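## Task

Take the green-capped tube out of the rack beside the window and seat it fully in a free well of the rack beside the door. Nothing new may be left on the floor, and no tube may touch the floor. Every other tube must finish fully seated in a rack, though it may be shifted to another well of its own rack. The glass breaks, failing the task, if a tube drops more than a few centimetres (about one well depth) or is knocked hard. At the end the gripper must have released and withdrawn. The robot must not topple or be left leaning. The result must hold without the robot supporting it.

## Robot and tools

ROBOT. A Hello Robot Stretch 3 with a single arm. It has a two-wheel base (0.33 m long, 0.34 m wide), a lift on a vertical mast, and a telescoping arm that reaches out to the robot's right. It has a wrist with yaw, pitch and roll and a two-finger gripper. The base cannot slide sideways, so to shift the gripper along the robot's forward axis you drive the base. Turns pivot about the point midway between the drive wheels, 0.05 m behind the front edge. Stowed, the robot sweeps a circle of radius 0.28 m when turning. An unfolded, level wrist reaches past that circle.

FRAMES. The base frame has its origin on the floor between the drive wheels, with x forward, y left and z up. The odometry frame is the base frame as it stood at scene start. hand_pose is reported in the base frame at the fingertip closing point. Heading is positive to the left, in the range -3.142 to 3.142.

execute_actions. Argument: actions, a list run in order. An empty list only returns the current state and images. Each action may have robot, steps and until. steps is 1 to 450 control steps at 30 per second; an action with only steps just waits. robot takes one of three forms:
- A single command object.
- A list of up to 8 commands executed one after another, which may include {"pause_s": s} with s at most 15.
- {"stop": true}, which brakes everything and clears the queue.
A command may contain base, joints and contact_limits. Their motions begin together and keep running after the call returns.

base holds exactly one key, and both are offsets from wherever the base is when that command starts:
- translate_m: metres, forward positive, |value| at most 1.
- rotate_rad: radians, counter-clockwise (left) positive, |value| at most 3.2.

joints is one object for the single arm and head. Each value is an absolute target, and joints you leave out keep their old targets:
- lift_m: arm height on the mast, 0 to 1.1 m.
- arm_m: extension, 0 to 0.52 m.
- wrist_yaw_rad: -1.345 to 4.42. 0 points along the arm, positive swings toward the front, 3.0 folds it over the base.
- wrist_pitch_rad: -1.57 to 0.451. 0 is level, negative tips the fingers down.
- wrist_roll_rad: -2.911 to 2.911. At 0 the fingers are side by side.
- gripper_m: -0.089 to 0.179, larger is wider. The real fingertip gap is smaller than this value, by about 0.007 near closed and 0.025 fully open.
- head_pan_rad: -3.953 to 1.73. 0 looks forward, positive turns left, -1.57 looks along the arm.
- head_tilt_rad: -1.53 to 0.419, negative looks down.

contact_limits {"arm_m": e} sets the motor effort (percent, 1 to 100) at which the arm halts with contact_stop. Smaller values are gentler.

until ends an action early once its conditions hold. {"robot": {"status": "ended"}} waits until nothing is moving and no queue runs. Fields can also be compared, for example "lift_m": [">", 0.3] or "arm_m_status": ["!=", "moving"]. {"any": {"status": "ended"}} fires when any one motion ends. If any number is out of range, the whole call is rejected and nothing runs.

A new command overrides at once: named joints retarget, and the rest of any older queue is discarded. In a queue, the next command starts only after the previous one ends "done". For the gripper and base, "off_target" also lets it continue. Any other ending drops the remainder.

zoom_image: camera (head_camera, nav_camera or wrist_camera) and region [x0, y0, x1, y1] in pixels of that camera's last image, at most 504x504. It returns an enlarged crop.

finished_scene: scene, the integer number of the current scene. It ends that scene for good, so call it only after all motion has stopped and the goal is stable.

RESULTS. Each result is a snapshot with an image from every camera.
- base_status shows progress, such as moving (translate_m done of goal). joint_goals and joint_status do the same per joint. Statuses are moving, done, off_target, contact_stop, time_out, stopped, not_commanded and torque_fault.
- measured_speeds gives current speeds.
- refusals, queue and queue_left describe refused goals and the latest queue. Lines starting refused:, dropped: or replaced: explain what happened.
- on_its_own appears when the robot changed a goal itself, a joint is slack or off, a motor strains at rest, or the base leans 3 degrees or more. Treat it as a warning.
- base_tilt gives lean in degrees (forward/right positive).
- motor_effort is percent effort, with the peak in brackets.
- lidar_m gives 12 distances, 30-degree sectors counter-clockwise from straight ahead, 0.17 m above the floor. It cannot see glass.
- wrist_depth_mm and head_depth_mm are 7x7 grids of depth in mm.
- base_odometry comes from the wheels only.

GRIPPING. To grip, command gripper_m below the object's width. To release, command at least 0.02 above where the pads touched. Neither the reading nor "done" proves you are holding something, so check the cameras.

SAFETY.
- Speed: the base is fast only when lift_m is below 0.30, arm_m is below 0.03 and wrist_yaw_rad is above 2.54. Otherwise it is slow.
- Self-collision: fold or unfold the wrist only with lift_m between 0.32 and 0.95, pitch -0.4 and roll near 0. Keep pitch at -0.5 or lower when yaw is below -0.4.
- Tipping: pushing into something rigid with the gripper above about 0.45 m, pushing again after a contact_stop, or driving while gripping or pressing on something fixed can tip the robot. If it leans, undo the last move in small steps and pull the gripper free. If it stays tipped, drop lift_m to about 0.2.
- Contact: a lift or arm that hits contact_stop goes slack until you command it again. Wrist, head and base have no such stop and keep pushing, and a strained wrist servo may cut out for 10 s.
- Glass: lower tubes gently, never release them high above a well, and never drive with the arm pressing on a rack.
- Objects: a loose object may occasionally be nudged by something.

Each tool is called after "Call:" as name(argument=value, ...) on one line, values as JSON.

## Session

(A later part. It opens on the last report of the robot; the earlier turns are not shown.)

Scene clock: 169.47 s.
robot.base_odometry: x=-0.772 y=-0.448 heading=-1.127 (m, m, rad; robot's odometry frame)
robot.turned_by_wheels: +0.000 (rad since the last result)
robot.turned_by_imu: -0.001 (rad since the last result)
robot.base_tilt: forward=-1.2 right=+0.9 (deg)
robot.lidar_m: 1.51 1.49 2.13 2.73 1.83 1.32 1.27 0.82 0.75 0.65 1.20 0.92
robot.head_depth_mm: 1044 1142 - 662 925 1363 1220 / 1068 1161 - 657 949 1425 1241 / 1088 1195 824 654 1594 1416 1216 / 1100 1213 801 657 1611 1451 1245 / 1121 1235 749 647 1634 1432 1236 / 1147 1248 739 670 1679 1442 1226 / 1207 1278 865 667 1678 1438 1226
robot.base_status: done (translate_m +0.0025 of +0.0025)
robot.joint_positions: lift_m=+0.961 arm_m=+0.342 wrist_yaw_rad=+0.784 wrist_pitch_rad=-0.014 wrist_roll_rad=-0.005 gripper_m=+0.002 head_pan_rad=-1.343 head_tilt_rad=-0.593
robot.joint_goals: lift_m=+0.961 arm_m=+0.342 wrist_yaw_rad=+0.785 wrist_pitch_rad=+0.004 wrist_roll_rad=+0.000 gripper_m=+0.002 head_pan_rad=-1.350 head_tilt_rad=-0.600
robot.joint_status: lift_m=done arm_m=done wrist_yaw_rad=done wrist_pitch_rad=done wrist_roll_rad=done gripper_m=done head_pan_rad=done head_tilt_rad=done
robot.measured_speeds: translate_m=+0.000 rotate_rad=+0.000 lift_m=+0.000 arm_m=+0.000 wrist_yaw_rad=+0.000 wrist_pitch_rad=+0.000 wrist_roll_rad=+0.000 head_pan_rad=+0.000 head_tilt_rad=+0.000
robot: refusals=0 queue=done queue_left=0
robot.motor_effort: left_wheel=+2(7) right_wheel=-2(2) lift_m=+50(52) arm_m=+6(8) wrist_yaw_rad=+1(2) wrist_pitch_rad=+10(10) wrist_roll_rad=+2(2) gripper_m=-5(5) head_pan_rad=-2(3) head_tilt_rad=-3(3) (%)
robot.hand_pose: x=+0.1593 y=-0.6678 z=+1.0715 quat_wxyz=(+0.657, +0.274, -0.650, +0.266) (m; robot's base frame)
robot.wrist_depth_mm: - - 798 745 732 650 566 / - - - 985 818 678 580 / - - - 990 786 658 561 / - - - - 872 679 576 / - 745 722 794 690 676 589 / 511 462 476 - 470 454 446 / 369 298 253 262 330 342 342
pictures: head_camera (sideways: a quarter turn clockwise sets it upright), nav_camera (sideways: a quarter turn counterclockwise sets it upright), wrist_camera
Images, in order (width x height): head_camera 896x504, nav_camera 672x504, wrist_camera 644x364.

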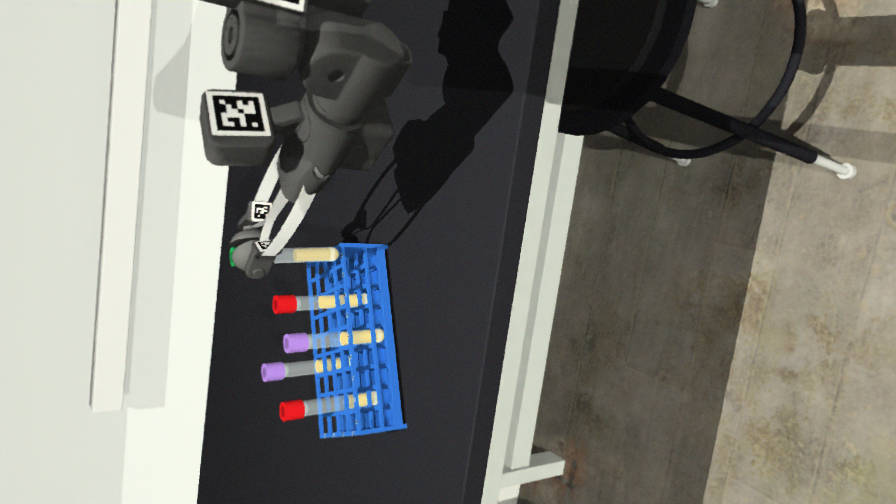

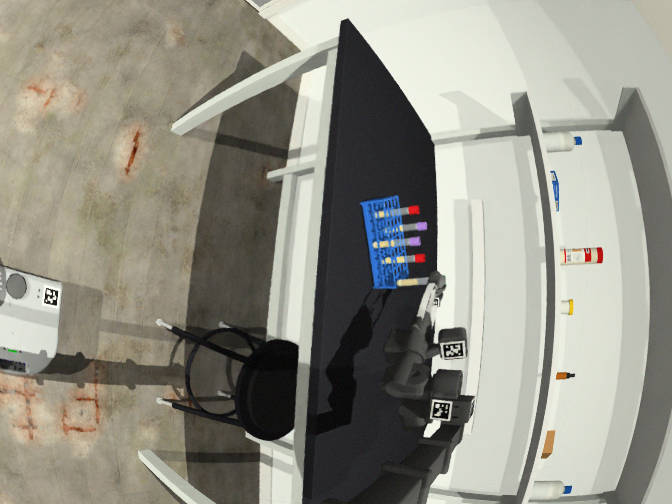

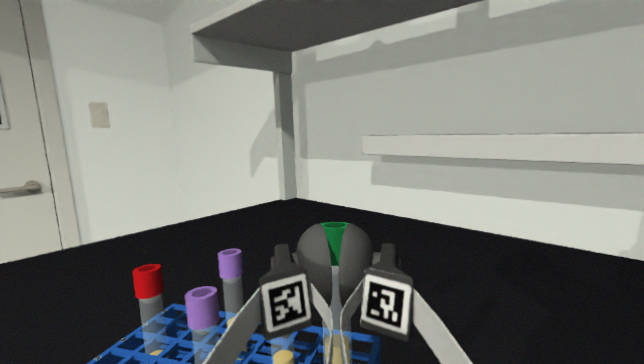

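Call:
execute_actions(actions=[{"robot":[{"joints":{"wrist_pitch_rad":0.025}},{"pause_s":0.3},{"joints":{"lift_m":0.956}}],"steps":200,"until":{"robot":{"status":"ended"}}},{"steps":4}])

Call:
zoom_image(camera="head_camera", region=[310, 235, 370, 290])

Scene clock: 174.67 s.
robot.base_odometry: x=-0.772 y=-0.448 heading=-1.127 (m, m, rad; robot's odometry frame)
robot.turned_by_wheels: +0.000 (rad since the last result)
robot.turned_by_imu: -0.001 (rad since the last result)
robot.base_tilt: forward=-1.3 right=+0.9 (deg)
robot.lidar_m: 1.51 1.49 2.14 2.73 1.83 1.32 1.27 0.82 0.75 0.65 1.20 0.92
robot.head_depth_mm: 1051 1152 - 649 926 1366 1221 / 1066 1166 - 657 951 1417 1241 / 1089 1196 804 658 1583 1422 1216 / 1101 1222 807 652 1600 1448 1242 / 1120 1233 749 650 1638 1429 1238 / 1145 1247 739 670 1654 1437 1235 / 1202 1273 859 668 1692 1432 1221
robot.base_status: done (translate_m +0.0025 of +0.0025)
robot.joint_positions: lift_m=+0.956 arm_m=+0.342 wrist_yaw_rad=+0.784 wrist_pitch_rad=+0.002 wrist_roll_rad=-0.005 gripper_m=+0.002 head_pan_rad=-1.343 head_tilt_rad=-0.593
robot.joint_goals: lift_m=+0.956 arm_m=+0.342 wrist_yaw_rad=+0.785 wrist_pitch_rad=+0.025 wrist_roll_rad=+0.000 gripper_m=+0.002 head_pan_rad=-1.350 head_tilt_rad=-0.600
robot.joint_status: lift_m=done arm_m=done wrist_yaw_rad=done wrist_pitch_rad=done wrist_roll_rad=done gripper_m=done head_pan_rad=done head_tilt_rad=done
robot.measured_speeds: translate_m=+0.000 rotate_rad=+0.000 lift_m=+0.000 arm_m=+0.000 wrist_yaw_rad=+0.000 wrist_pitch_rad=+0.000 wrist_roll_rad=+0.000 head_pan_rad=+0.000 head_tilt_rad=+0.000
robot: refusals=0 queue=done queue_left=0
robot.motor_effort: left_wheel=+2(2) right_wheel=-2(3) lift_m=+23(53) arm_m=+6(6) wrist_yaw_rad=+2(1) wrist_pitch_rad=+13(13) wrist_roll_rad=+2(2) gripper_m=-4(3) head_pan_rad=-3(2) head_tilt_rad=-2(2) (%)
robot.hand_pose: x=+0.1596 y=-0.6681 z=+1.0715 quat_wxyz=(+0.655, +0.269, -0.652, +0.271) (m; robot's base frame)
robot.wrist_depth_mm: - - 798 701 719 649 563 / - - - 981 832 662 561 / - - - - 752 636 556 / - - - - 851 685 576 / - - 751 810 727 680 585 / 515 480 488 - 490 465 451 / 378 308 258 262 335 353 344
pictures: head_camera (sideways: a quarter turn clockwise sets it upright), nav_camera (sideways: a quarter turn counterclockwise sets it upright), wrist_camera
Images, in order (width x height): head_camera 896x504, nav_camera 672x504, wrist_camera 644x364.

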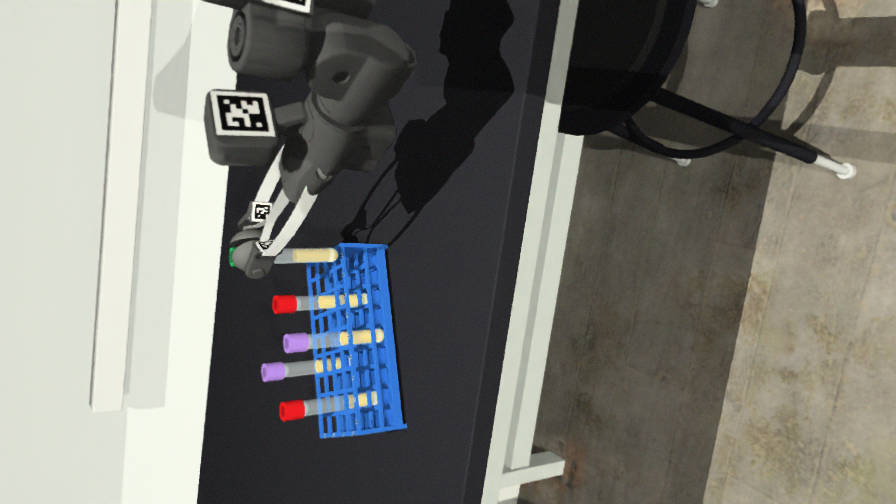

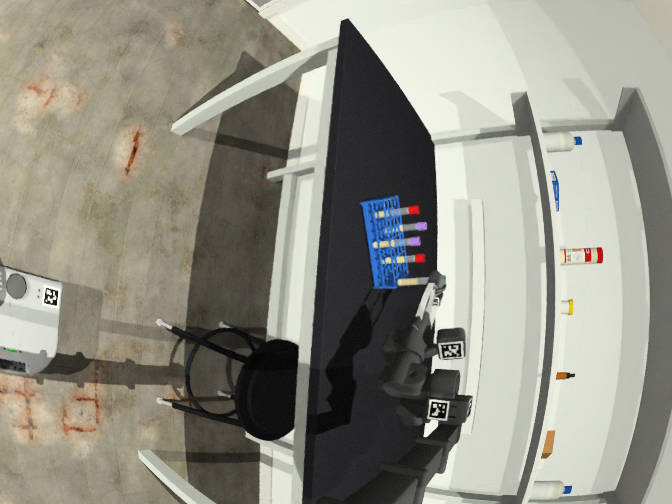

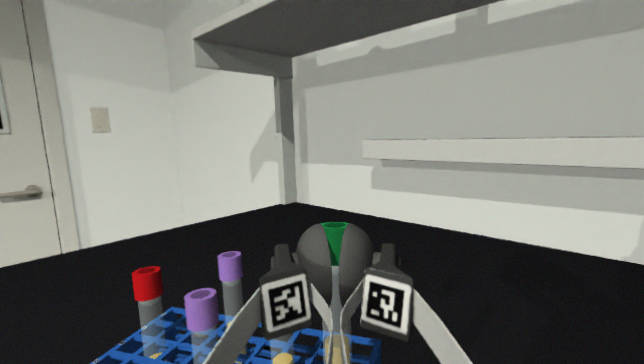

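Region (310, 235, 370, 290) of head_camera's 896x504 image, scaled by 8.400, with more detail than that image has; it fills the top 462 rows of this view, and the rest is white.

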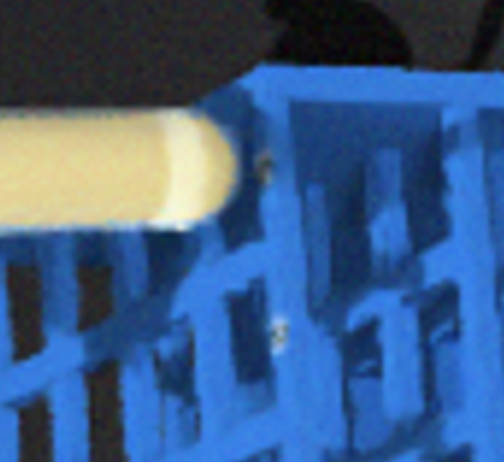

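Call:
execute_actions(actions=[{"robot":[{"joints":{"arm_m":0.343}},{"joints":{"lift_m":0.951}}],"steps":200,"until":{"robot":{"status":"ended"}}},{"steps":4}])

Call:
zoom_image(camera="head_camera", region=[310, 235, 370, 290])

Scene clock: 177.70 s.
robot.base_odometry: x=-0.772 y=-0.448 heading=-1.127 (m, m, rad; robot's odometry frame)
robot.turned_by_wheels: +0.000 (rad since the last result)
robot.turned_by_imu: +0.000 (rad since the last result)
robot.base_tilt: forward=-1.3 right=+0.9 (deg)
robot.lidar_m: 1.51 1.50 2.13 2.71 1.83 1.32 1.26 0.82 0.75 0.65 1.20 0.92
robot.head_depth_mm: 1048 1152 - 652 921 1365 1225 / 1066 1163 - 634 949 1417 1245 / 1089 1193 844 653 1587 1418 1216 / 1097 1208 795 651 1601 1442 1237 / 1125 1243 747 649 1652 1447 1229 / 1149 1250 739 673 1684 1440 1228 / 1196 1268 864 667 1685 1439 1216
robot.base_status: done (translate_m +0.0025 of +0.0025)
robot.joint_positions: lift_m=+0.951 arm_m=+0.343 wrist_yaw_rad=+0.784 wrist_pitch_rad=+0.004 wrist_roll_rad=-0.005 gripper_m=+0.002 head_pan_rad=-1.343 head_tilt_rad=-0.593
robot.joint_goals: lift_m=+0.951 arm_m=+0.343 wrist_yaw_rad=+0.785 wrist_pitch_rad=+0.025 wrist_roll_rad=+0.000 gripper_m=+0.002 head_pan_rad=-1.350 head_tilt_rad=-0.600
robot.joint_status: lift_m=done arm_m=done wrist_yaw_rad=done wrist_pitch_rad=done wrist_roll_rad=done gripper_m=done head_pan_rad=done head_tilt_rad=done
robot.measured_speeds: translate_m=+0.000 rotate_rad=+0.000 lift_m=+0.000 arm_m=+0.000 wrist_yaw_rad=+0.000 wrist_pitch_rad=+0.000 wrist_roll_rad=+0.000 head_pan_rad=+0.000 head_tilt_rad=+0.000
robot: refusals=0 queue=done queue_left=0
robot.motor_effort: left_wheel=+2(2) right_wheel=-2(2) lift_m=+22(26) arm_m=+6(9) wrist_yaw_rad=+1(1) wrist_pitch_rad=+11(13) wrist_roll_rad=+2(2) gripper_m=-4(5) head_pan_rad=-3(3) head_tilt_rad=-2(3) (%)
robot.hand_pose: x=+0.1596 y=-0.6692 z=+1.0671 quat_wxyz=(+0.655, +0.268, -0.652, +0.272) (m; robot's base frame)
robot.wrist_depth_mm: - - 764 715 740 648 559 / - - - 992 814 667 570 / - - - 989 760 652 561 / - - - - 851 687 577 / - - 742 795 706 673 583 / 505 467 477 - 477 453 447 / 371 294 267 259 330 342 340
pictures: head_camera (sideways: a quarter turn clockwise sets it upright), nav_camera (sideways: a quarter turn counterclockwise sets it upright), wrist_camera
Images, in order (width x height): head_camera 896x504, nav_camera 672x504, wrist_camera 644x364.

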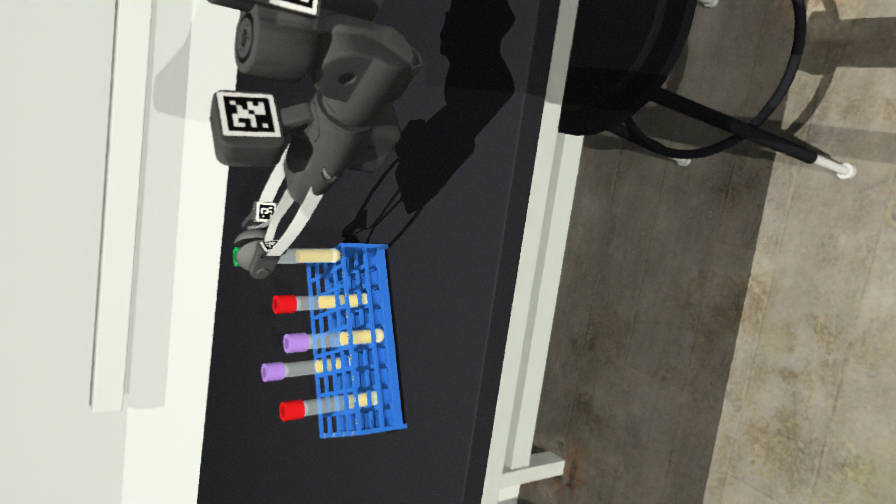

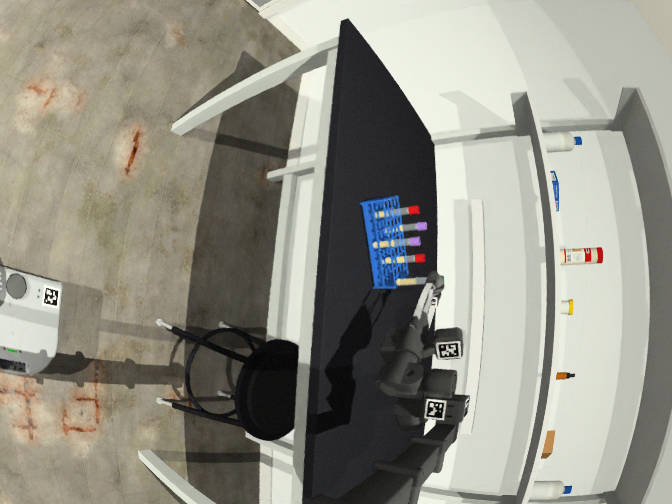

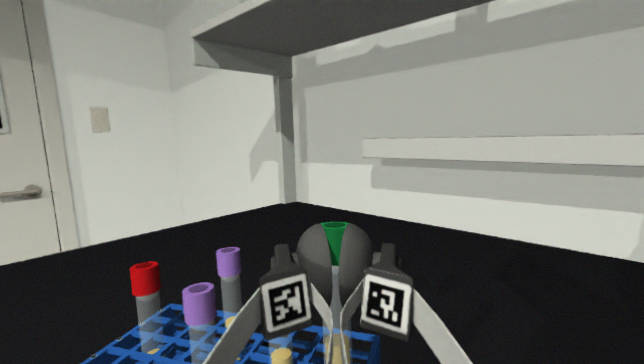

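Region (310, 235, 370, 290) of head_camera's 896x504 image, scaled by 8.400, with more detail than that image has; it fills the top 462 rows of this view, and the rest is white.

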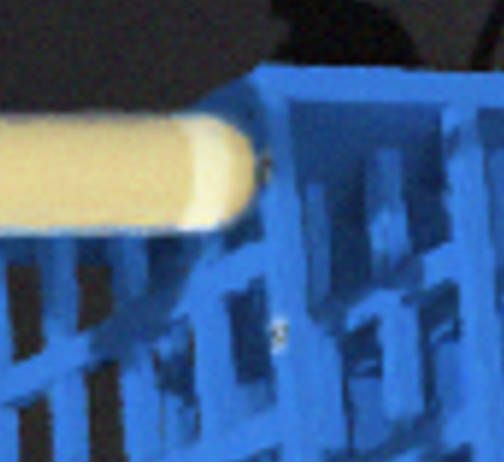

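Call:
execute_actions(actions=[{"robot":[{"joints":{"arm_m":0.345}},{"joints":{"lift_m":0.946}}],"steps":200,"until":{"robot":{"status":"ended"}}},{"steps":4}])

Call:
zoom_image(camera="head_camera", region=[310, 235, 370, 290])

Scene clock: 179.70 s.
robot.base_odometry: x=-0.772 y=-0.448 heading=-1.127 (m, m, rad; robot's odometry frame)
robot.turned_by_wheels: +0.000 (rad since the last result)
robot.turned_by_imu: +0.000 (rad since the last result)
robot.base_tilt: forward=-1.2 right=+0.9 (deg)
robot.lidar_m: 1.51 1.50 2.13 2.72 1.83 1.32 1.27 0.82 0.75 0.65 1.21 0.92
robot.head_depth_mm: 1049 1163 - 649 927 1366 1221 / 1070 1175 - 636 947 1425 1250 / 1091 1183 843 655 1594 1423 1217 / 1095 1218 804 651 1600 1441 1235 / 1119 1237 746 650 1648 1445 1239 / 1145 1246 739 670 1655 1438 1234 / 1200 1281 863 668 1683 1427 1227
robot.base_status: done (translate_m +0.0025 of +0.0025)
robot.joint_positions: lift_m=+0.946 arm_m=+0.345 wrist_yaw_rad=+0.784 wrist_pitch_rad=+0.005 wrist_roll_rad=-0.005 gripper_m=+0.002 head_pan_rad=-1.343 head_tilt_rad=-0.593
robot.joint_goals: lift_m=+0.946 arm_m=+0.345 wrist_yaw_rad=+0.785 wrist_pitch_rad=+0.025 wrist_roll_rad=+0.000 gripper_m=+0.002 head_pan_rad=-1.350 head_tilt_rad=-0.600
robot.joint_status: lift_m=done arm_m=done wrist_yaw_rad=done wrist_pitch_rad=done wrist_roll_rad=done gripper_m=done head_pan_rad=done head_tilt_rad=done
robot.measured_speeds: translate_m=+0.000 rotate_rad=+0.000 lift_m=+0.000 arm_m=+0.000 wrist_yaw_rad=+0.000 wrist_pitch_rad=+0.000 wrist_roll_rad=+0.000 head_pan_rad=+0.000 head_tilt_rad=+0.000
robot: refusals=0 queue=done queue_left=0
robot.motor_effort: left_wheel=+2(2) right_wheel=-2(2) lift_m=+22(21) arm_m=+6(6) wrist_yaw_rad=+1(2) wrist_pitch_rad=+11(11) wrist_roll_rad=+2(2) gripper_m=-4(4) head_pan_rad=-4(3) head_tilt_rad=-3(2) (%)
robot.hand_pose: x=+0.1597 y=-0.6711 z=+1.0625 quat_wxyz=(+0.655, +0.268, -0.652, +0.272) (m; robot's base frame)
robot.wrist_depth_mm: - - 779 759 765 658 561 / - - - - 796 673 566 / - - - - 786 645 567 / - - - - 855 701 572 / - 763 732 780 694 678 582 / 504 447 470 - 470 449 439 / 361 276 255 253 321 337 332
pictures: head_camera (sideways: a quarter turn clockwise sets it upright), nav_camera (sideways: a quarter turn counterclockwise sets it upright), wrist_camera
Images, in order (width x height): head_camera 896x504, nav_camera 672x504, wrist_camera 644x364.

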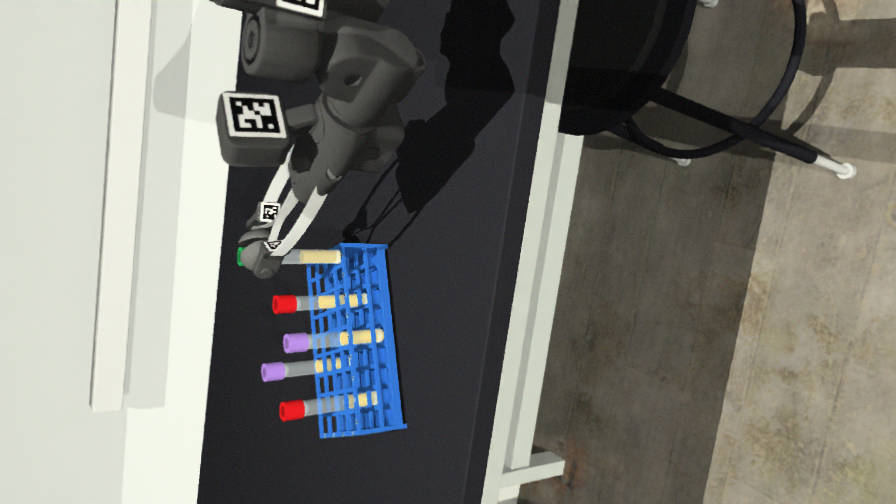

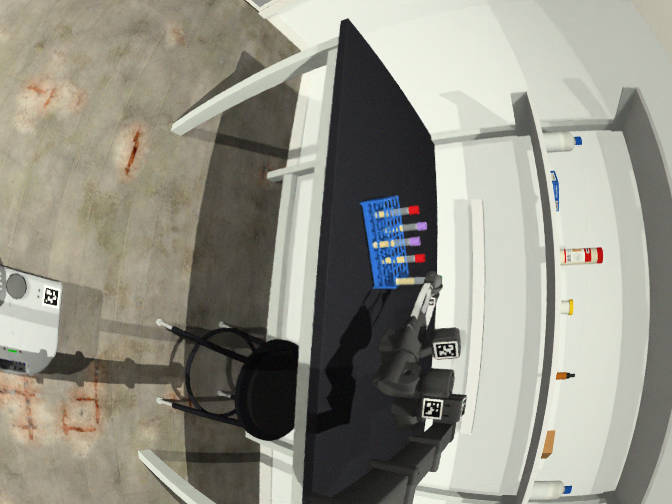

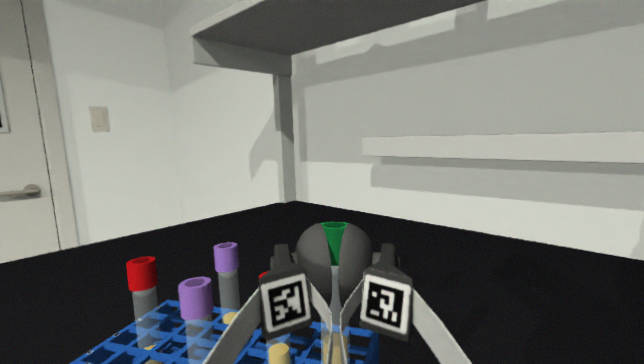

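Region (310, 235, 370, 290) of head_camera's 896x504 image, scaled by 8.400, with more detail than that image has; it fills the top 462 rows of this view, and the rest is white.

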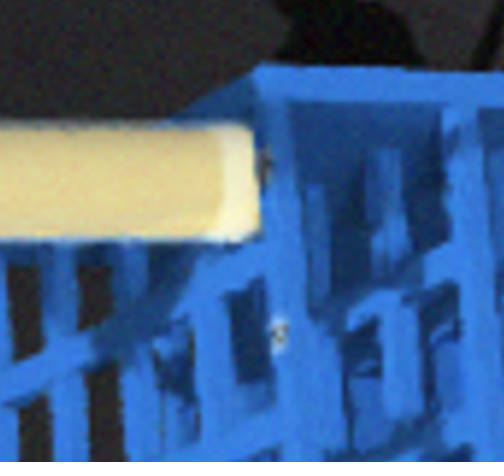

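Call:
execute_actions(actions=[{"robot":{"joints":{"lift_m":0.928}},"steps":200,"until":{"robot":{"status":"ended"}}},{"steps":4}])

Call:
zoom_image(camera="head_camera", region=[240, 200, 400, 330])

Scene clock: 182.47 s.
robot.base_odometry: x=-0.772 y=-0.448 heading=-1.127 (m, m, rad; robot's odometry frame)
robot.turned_by_wheels: +0.000 (rad since the last result)
robot.turned_by_imu: +0.000 (rad since the last result)
robot.base_tilt: forward=-1.3 right=+0.9 (deg)
robot.lidar_m: 1.51 1.50 2.13 2.72 1.83 1.32 1.26 0.82 0.75 0.64 1.21 0.92
robot.head_depth_mm: 1052 1150 - 638 926 1362 1218 / 1070 1181 - 634 949 1419 1254 / 1098 1193 908 655 1588 1412 1217 / 1099 1206 787 653 1604 1450 1230 / 1121 1241 747 650 1641 1441 1224 / 1141 1247 740 669 1662 1447 1229 / 1201 1276 860 666 1692 1425 1228
robot.base_status: done (translate_m +0.0025 of +0.0025)
robot.joint_positions: lift_m=+0.928 arm_m=+0.345 wrist_yaw_rad=+0.784 wrist_pitch_rad=+0.005 wrist_roll_rad=-0.005 gripper_m=+0.002 head_pan_rad=-1.343 head_tilt_rad=-0.593
robot.joint_goals: lift_m=+0.928 arm_m=+0.345 wrist_yaw_rad=+0.785 wrist_pitch_rad=+0.025 wrist_roll_rad=+0.000 gripper_m=+0.002 head_pan_rad=-1.350 head_tilt_rad=-0.600
robot.joint_status: lift_m=done arm_m=done wrist_yaw_rad=done wrist_pitch_rad=done wrist_roll_rad=done gripper_m=done head_pan_rad=done head_tilt_rad=done
robot.measured_speeds: translate_m=+0.000 rotate_rad=+0.000 lift_m=+0.000 arm_m=+0.000 wrist_yaw_rad=+0.000 wrist_pitch_rad=+0.000 wrist_roll_rad=+0.000 head_pan_rad=+0.000 head_tilt_rad=+0.000
robot: refusals=0 queue=done queue_left=0
robot.motor_effort: left_wheel=+2(2) right_wheel=-3(2) lift_m=+23(25) arm_m=+6(6) wrist_yaw_rad=+1(2) wrist_pitch_rad=+11(11) wrist_roll_rad=+2(2) gripper_m=-4(4) head_pan_rad=-3(3) head_tilt_rad=-3(3) (%)
robot.hand_pose: x=+0.1597 y=-0.6711 z=+1.0445 quat_wxyz=(+0.655, +0.268, -0.652, +0.272) (m; robot's base frame)
robot.wrist_depth_mm: - - 789 798 766 653 564 / - - - - 797 656 577 / - - - - 791 653 542 / - - - - 844 689 592 / - 693 604 722 630 614 578 / 449 414 390 - 422 403 400 / 332 244 238 217 296 306 304
pictures: head_camera (sideways: a quarter turn clockwise sets it upright), nav_camera (sideways: a quarter turn counterclockwise sets it upright), wrist_camera
Images, in order (width x height): head_camera 896x504, nav_camera 672x504, wrist_camera 644x364.

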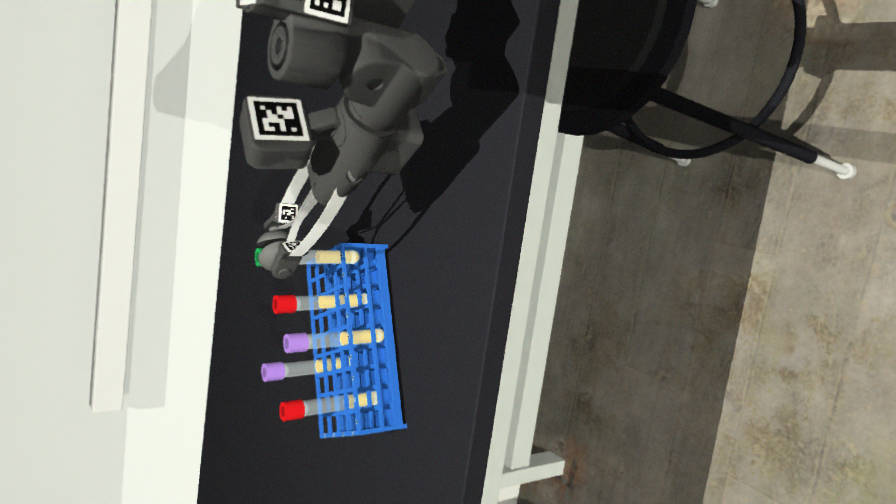

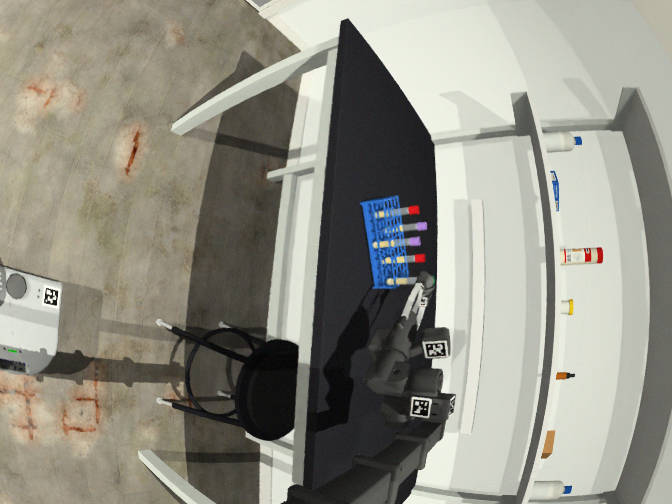

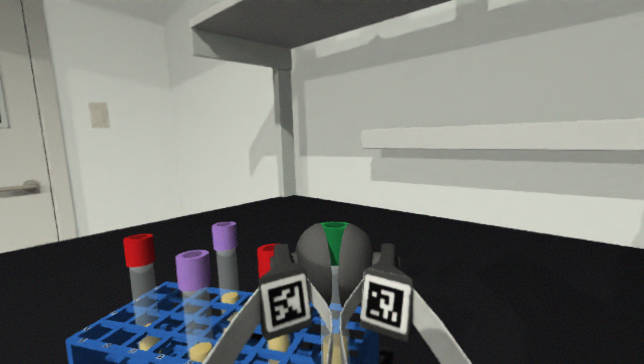

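Region (240, 200, 400, 330) of head_camera's 896x504 image, scaled by 3.150, with more detail than that image has; it fills the top 410 rows of this view, and the rest is white.

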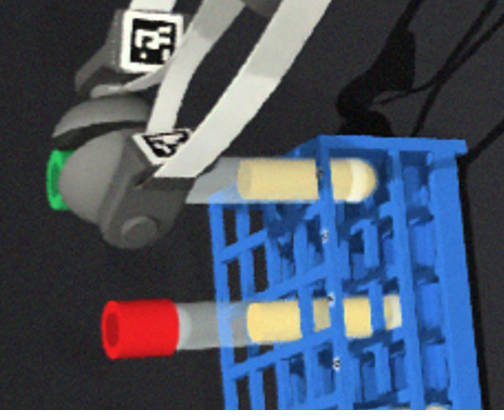

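Call:
execute_actions(actions=[{"robot":{"joints":{"lift_m":0.909}},"steps":200,"until":{"robot":{"status":"ended"}}},{"steps":4}])

Call:
zoom_image(camera="head_camera", region=[240, 200, 400, 330])

Scene clock: 185.20 s.
robot.base_odometry: x=-0.772 y=-0.448 heading=-1.127 (m, m, rad; robot's odometry frame)
robot.turned_by_wheels: +0.000 (rad since the last result)
robot.turned_by_imu: +0.000 (rad since the last result)
robot.base_tilt: forward=-1.3 right=+0.8 (deg)
robot.lidar_m: 1.51 1.49 2.14 2.72 1.83 1.32 1.26 0.82 0.75 0.65 1.21 0.92
robot.head_depth_mm: 1049 1141 - 627 925 1356 1225 / 1064 1173 947 613 950 1411 1244 / 1084 1193 958 641 1594 1415 1212 / 1104 1209 766 652 1607 1448 1236 / 1122 1241 751 650 1644 1449 1238 / 1147 1247 739 670 1653 1443 1226 / 1208 1272 865 668 1695 1436 1235
robot.base_status: done (translate_m +0.0025 of +0.0025)
robot.joint_positions: lift_m=+0.910 arm_m=+0.345 wrist_yaw_rad=+0.785 wrist_pitch_rad=+0.040 wrist_roll_rad=-0.005 gripper_m=+0.002 head_pan_rad=-1.343 head_tilt_rad=-0.593
robot.joint_goals: lift_m=+0.909 arm_m=+0.345 wrist_yaw_rad=+0.785 wrist_pitch_rad=+0.025 wrist_roll_rad=+0.000 gripper_m=+0.002 head_pan_rad=-1.350 head_tilt_rad=-0.600
robot.joint_status: lift_m=done arm_m=done wrist_yaw_rad=done wrist_pitch_rad=done wrist_roll_rad=done gripper_m=done head_pan_rad=done head_tilt_rad=done
robot.measured_speeds: translate_m=+0.000 rotate_rad=+0.000 lift_m=+0.000 arm_m=+0.000 wrist_yaw_rad=+0.000 wrist_pitch_rad=+0.000 wrist_roll_rad=+0.000 head_pan_rad=+0.000 head_tilt_rad=+0.000
robot: refusals=0 queue=done queue_left=0
robot.motor_effort: left_wheel=+1(2) right_wheel=-2(2) lift_m=+19(22) arm_m=+6(6) wrist_yaw_rad=+0(1) wrist_pitch_rad=-8(11) wrist_roll_rad=+2(2) gripper_m=-5(5) head_pan_rad=-3(3) head_tilt_rad=-2(2) (%)
robot.hand_pose: x=+0.1602 y=-0.6715 z=+1.0344 quat_wxyz=(+0.650, +0.257, -0.657, +0.284) (m; robot's base frame)
robot.wrist_depth_mm: - - 810 753 777 671 570 / - - - - 811 678 576 / - - - - 762 630 527 / - - - - 845 686 587 / - 714 625 759 637 650 573 / 454 413 298 - 429 405 401 / 308 240 217 207 286 301 295
pictures: head_camera (sideways: a quarter turn clockwise sets it upright), nav_camera (sideways: a quarter turn counterclockwise sets it upright), wrist_camera
Images, in order (width x height): head_camera 896x504, nav_camera 672x504, wrist_camera 644x364.

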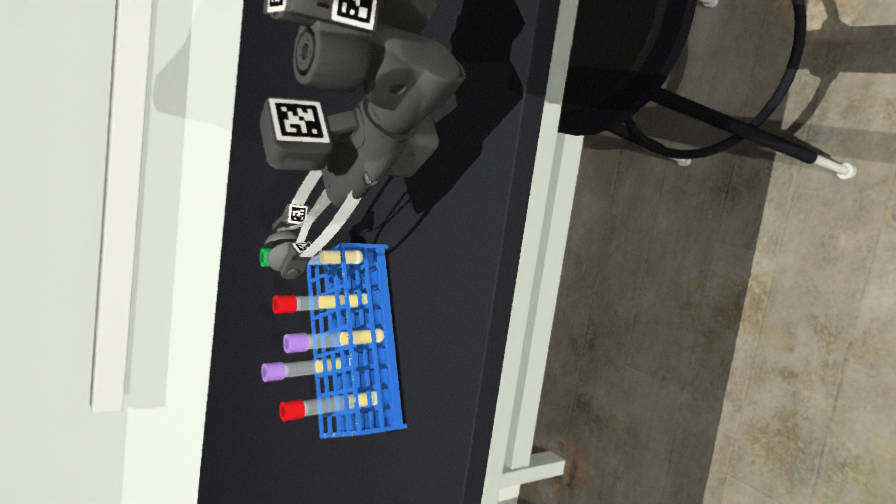

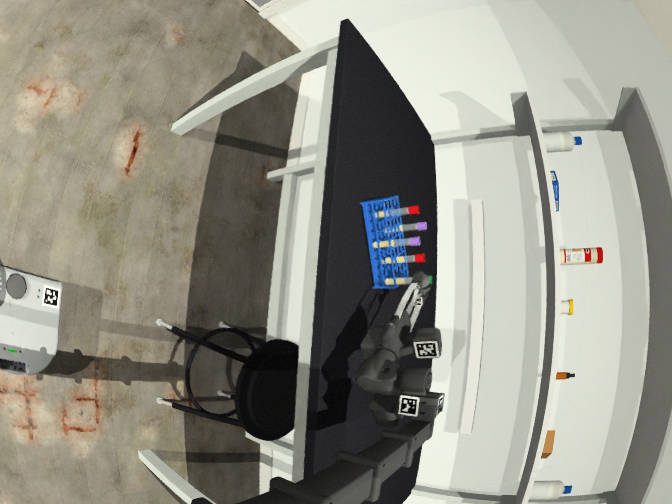

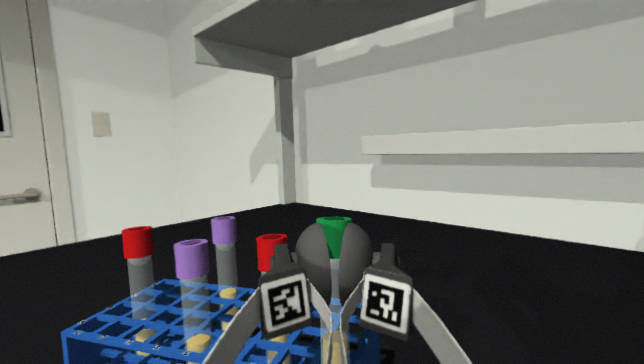

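Region (240, 200, 400, 330) of head_camera's 896x504 image, scaled by 3.150, with more detail than that image has; it fills the top 410 rows of this view, and the rest is white.

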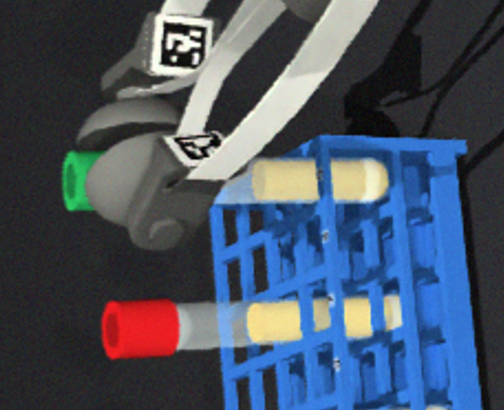

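Call:
execute_actions(actions=[{"robot":{"joints":{"lift_m":0.921}},"steps":200,"until":{"robot":{"status":"ended"}}},{"steps":6}])

Call:
zoom_image(camera="head_camera", region=[320, 235, 390, 295])

Call:
zoom_image(camera="wrist_camera", region=[250, 204, 430, 364])

Scene clock: 192.60 s.
robot.base_odometry: x=-0.772 y=-0.448 heading=-1.127 (m, m, rad; robot's odometry frame)
robot.turned_by_wheels: +0.000 (rad since the last result)
robot.turned_by_imu: -0.001 (rad since the last result)
robot.base_tilt: forward=-1.3 right=+0.9 (deg)
robot.lidar_m: 1.51 1.49 2.13 2.72 1.84 1.32 1.27 0.82 0.75 0.65 1.21 0.92
robot.head_depth_mm: 1044 1150 - 638 921 1363 1224 / 1066 1169 944 633 944 1421 1233 / 1093 1193 988 654 1580 1417 1213 / 1103 1221 771 650 1603 1452 1239 / 1116 1236 749 648 1650 1452 1240 / 1147 1244 735 671 1661 1450 1226 / 1201 1282 864 668 1665 1434 1227
robot.base_status: done (translate_m +0.0025 of +0.0025)
robot.joint_positions: lift_m=+0.921 arm_m=+0.345 wrist_yaw_rad=+0.785 wrist_pitch_rad=+0.006 wrist_roll_rad=-0.005 gripper_m=+0.002 head_pan_rad=-1.343 head_tilt_rad=-0.593
robot.joint_goals: lift_m=+0.921 arm_m=+0.345 wrist_yaw_rad=+0.785 wrist_pitch_rad=+0.025 wrist_roll_rad=+0.000 gripper_m=+0.002 head_pan_rad=-1.350 head_tilt_rad=-0.600
robot.joint_status: lift_m=done arm_m=done wrist_yaw_rad=done wrist_pitch_rad=done wrist_roll_rad=done gripper_m=done head_pan_rad=done head_tilt_rad=done
robot.measured_speeds: translate_m=+0.000 rotate_rad=+0.000 lift_m=+0.000 arm_m=+0.000 wrist_yaw_rad=+0.000 wrist_pitch_rad=+0.000 wrist_roll_rad=+0.000 head_pan_rad=+0.000 head_tilt_rad=+0.000
robot: refusals=0 queue=done queue_left=0
robot.motor_effort: left_wheel=+1(2) right_wheel=-1(2) lift_m=+50(50) arm_m=+6(6) wrist_yaw_rad=+1(0) wrist_pitch_rad=+10(11) wrist_roll_rad=+2(2) gripper_m=-4(4) head_pan_rad=-4(3) head_tilt_rad=-3(2) (%)
robot.hand_pose: x=+0.1598 y=-0.6711 z=+1.0368 quat_wxyz=(+0.654, +0.268, -0.652, +0.273) (m; robot's base frame)
robot.wrist_depth_mm: - - 811 789 766 669 558 / - - - - 806 660 565 / - - - 975 781 633 541 / - - - - 830 721 575 / - 644 566 676 608 596 564 / 434 373 334 - 409 387 380 / 302 239 218 209 285 290 290
pictures: head_camera (sideways: a quarter turn clockwise sets it upright), nav_camera (sideways: a quarter turn counterclockwise sets it upright), wrist_camera
Images, in order (width x height): head_camera 896x504, nav_camera 672x504, wrist_camera 644x364.

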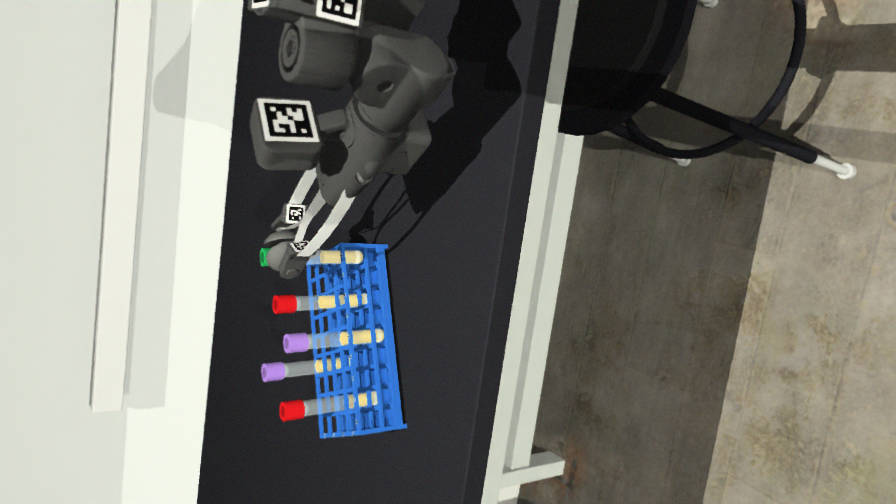

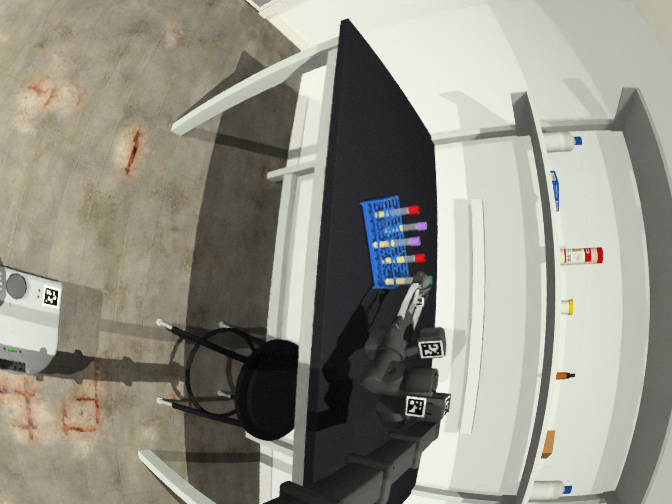

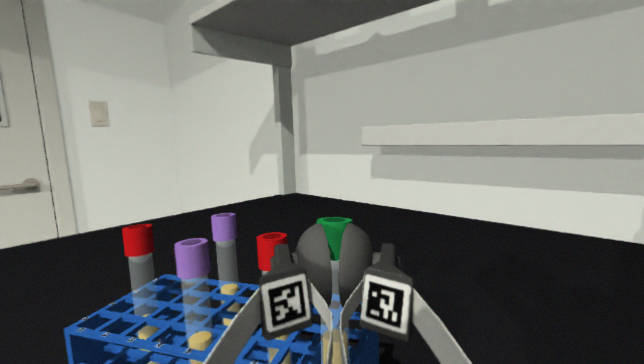

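Region (320, 235, 390, 295) of head_camera's 896x504 image, scaled by 7.200, with more detail than that image has; it fills the top 432 rows of this view, and the rest is white.

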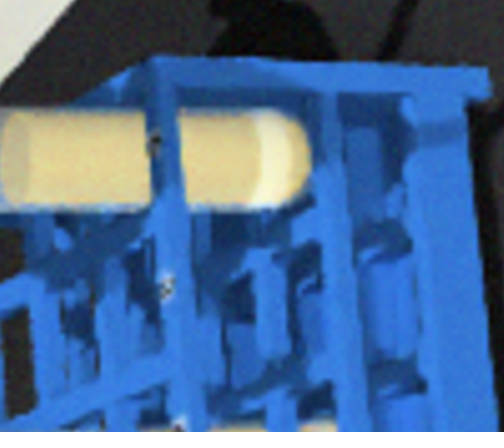

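Region (250, 204, 430, 364) of wrist_camera's 644x364 image, scaled by 2.800.

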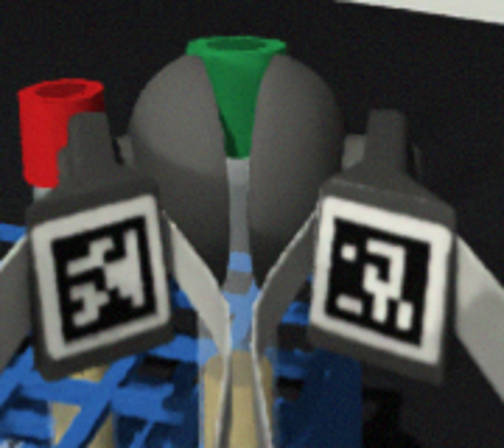

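Call:
execute_actions(actions=[{"robot":[{"joints":{"lift_m":0.923}},{"base":{"translate_m":-0.004},"joints":{"arm_m":0.339}},{"joints":{"lift_m":0.917}}],"steps":200,"until":{"robot":{"status":"ended"}}},{"steps":6}])

Call:
zoom_image(camera="head_camera", region=[240, 200, 400, 330])

Call:
zoom_image(camera="wrist_camera", region=[250, 204, 430, 364])

Scene clock: 196.87 s.
robot.base_odometry: x=-0.774 y=-0.444 heading=-1.127 (m, m, rad; robot's odometry frame)
robot.turned_by_wheels: +0.000 (rad since the last result)
robot.turned_by_imu: -0.001 (rad since the last result)
robot.base_tilt: forward=-1.2 right=+0.9 (deg)
robot.lidar_m: 1.51 1.50 2.13 2.72 1.83 1.32 1.26 0.81 0.75 0.65 1.21 0.92
robot.head_depth_mm: 1046 1150 - 625 923 1362 1227 / 1067 1180 948 613 944 1383 1245 / 1090 1198 955 645 1592 1415 1217 / 1102 1207 772 651 1599 1440 1235 / 1117 1234 746 648 1649 1440 1241 / 1151 1242 730 670 1669 1436 1230 / 1196 1269 863 668 1676 1433 1233
robot.base_status: done (translate_m -0.0040 of -0.0040)
robot.joint_positions: lift_m=+0.917 arm_m=+0.339 wrist_yaw_rad=+0.785 wrist_pitch_rad=+0.005 wrist_roll_rad=-0.005 gripper_m=+0.002 head_pan_rad=-1.343 head_tilt_rad=-0.593
robot.joint_goals: lift_m=+0.917 arm_m=+0.339 wrist_yaw_rad=+0.785 wrist_pitch_rad=+0.025 wrist_roll_rad=+0.000 gripper_m=+0.002 head_pan_rad=-1.350 head_tilt_rad=-0.600
robot.joint_status: lift_m=done arm_m=done wrist_yaw_rad=done wrist_pitch_rad=done wrist_roll_rad=done gripper_m=done head_pan_rad=done head_tilt_rad=done
robot.measured_speeds: translate_m=+0.000 rotate_rad=+0.000 lift_m=+0.000 arm_m=+0.000 wrist_yaw_rad=+0.000 wrist_pitch_rad=+0.000 wrist_roll_rad=+0.000 head_pan_rad=+0.000 head_tilt_rad=+0.000
robot: refusals=0 queue=done queue_left=0
robot.motor_effort: left_wheel=+2(3) right_wheel=-3(6) lift_m=+22(52) arm_m=-5(5) wrist_yaw_rad=+1(0) wrist_pitch_rad=+11(11) wrist_roll_rad=+2(2) gripper_m=-4(4) head_pan_rad=-3(3) head_tilt_rad=-2(2) (%)
robot.hand_pose: x=+0.1598 y=-0.6657 z=+1.0334 quat_wxyz=(+0.655, +0.268, -0.652, +0.273) (m; robot's base frame)
robot.wrist_depth_mm: - - 801 840 791 676 569 / - - - - 808 680 565 / - - - 1000 769 626 527 / - - - - 847 706 601 / - 584 522 667 599 561 562 / 428 386 296 - 399 385 377 / 304 244 221 201 276 290 284
pictures: head_camera (sideways: a quarter turn clockwise sets it upright), nav_camera (sideways: a quarter turn counterclockwise sets it upright), wrist_camera
Images, in order (width x height): head_camera 896x504, nav_camera 672x504, wrist_camera 644x364.

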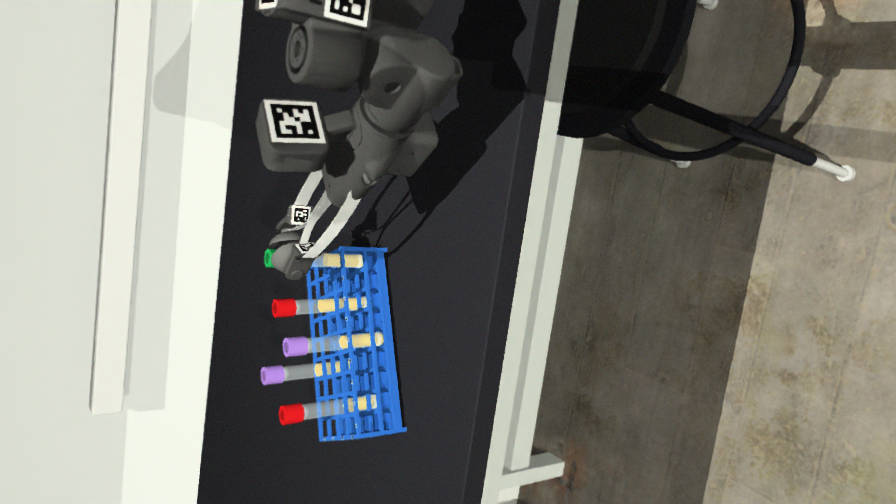

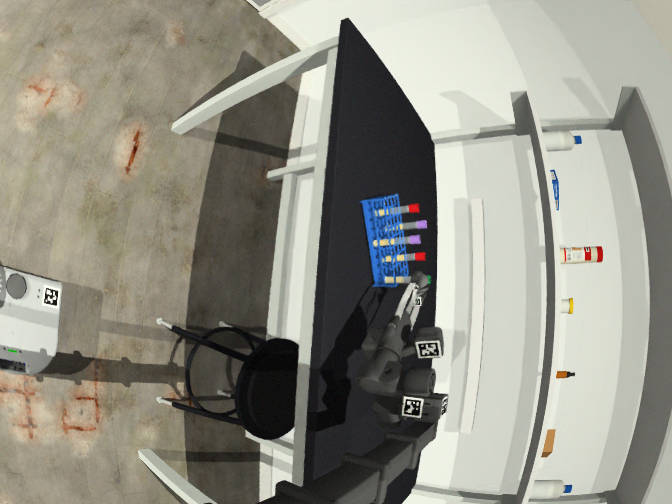

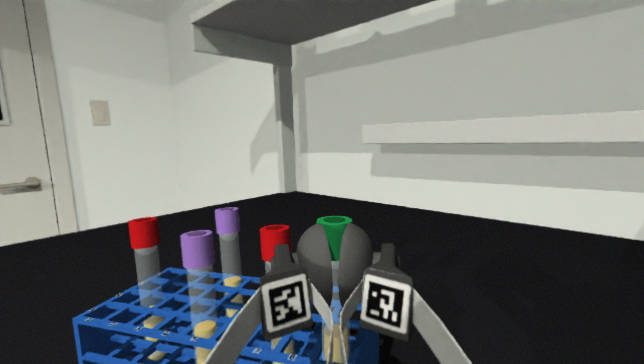

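Region (240, 200, 400, 330) of head_camera's 896x504 image, scaled by 3.150, with more detail than that image has; it fills the top 410 rows of this view, and the rest is white.

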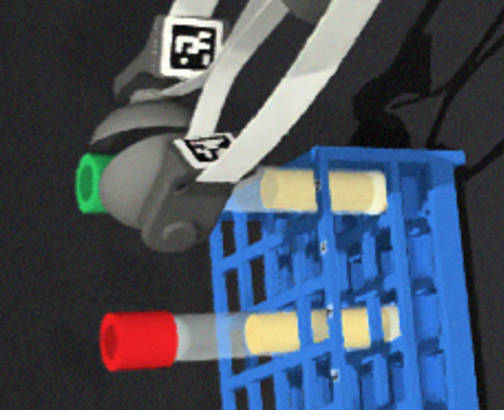

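Region (250, 204, 430, 364) of wrist_camera's 644x364 image, scaled by 2.800.

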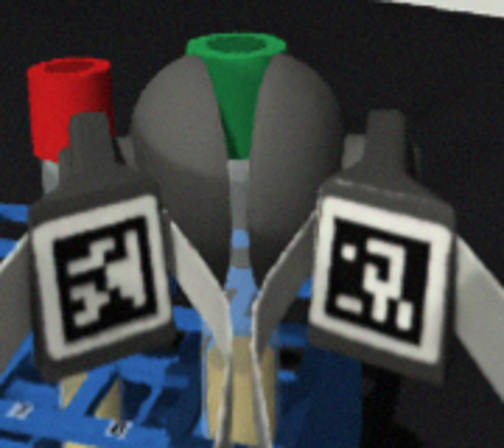

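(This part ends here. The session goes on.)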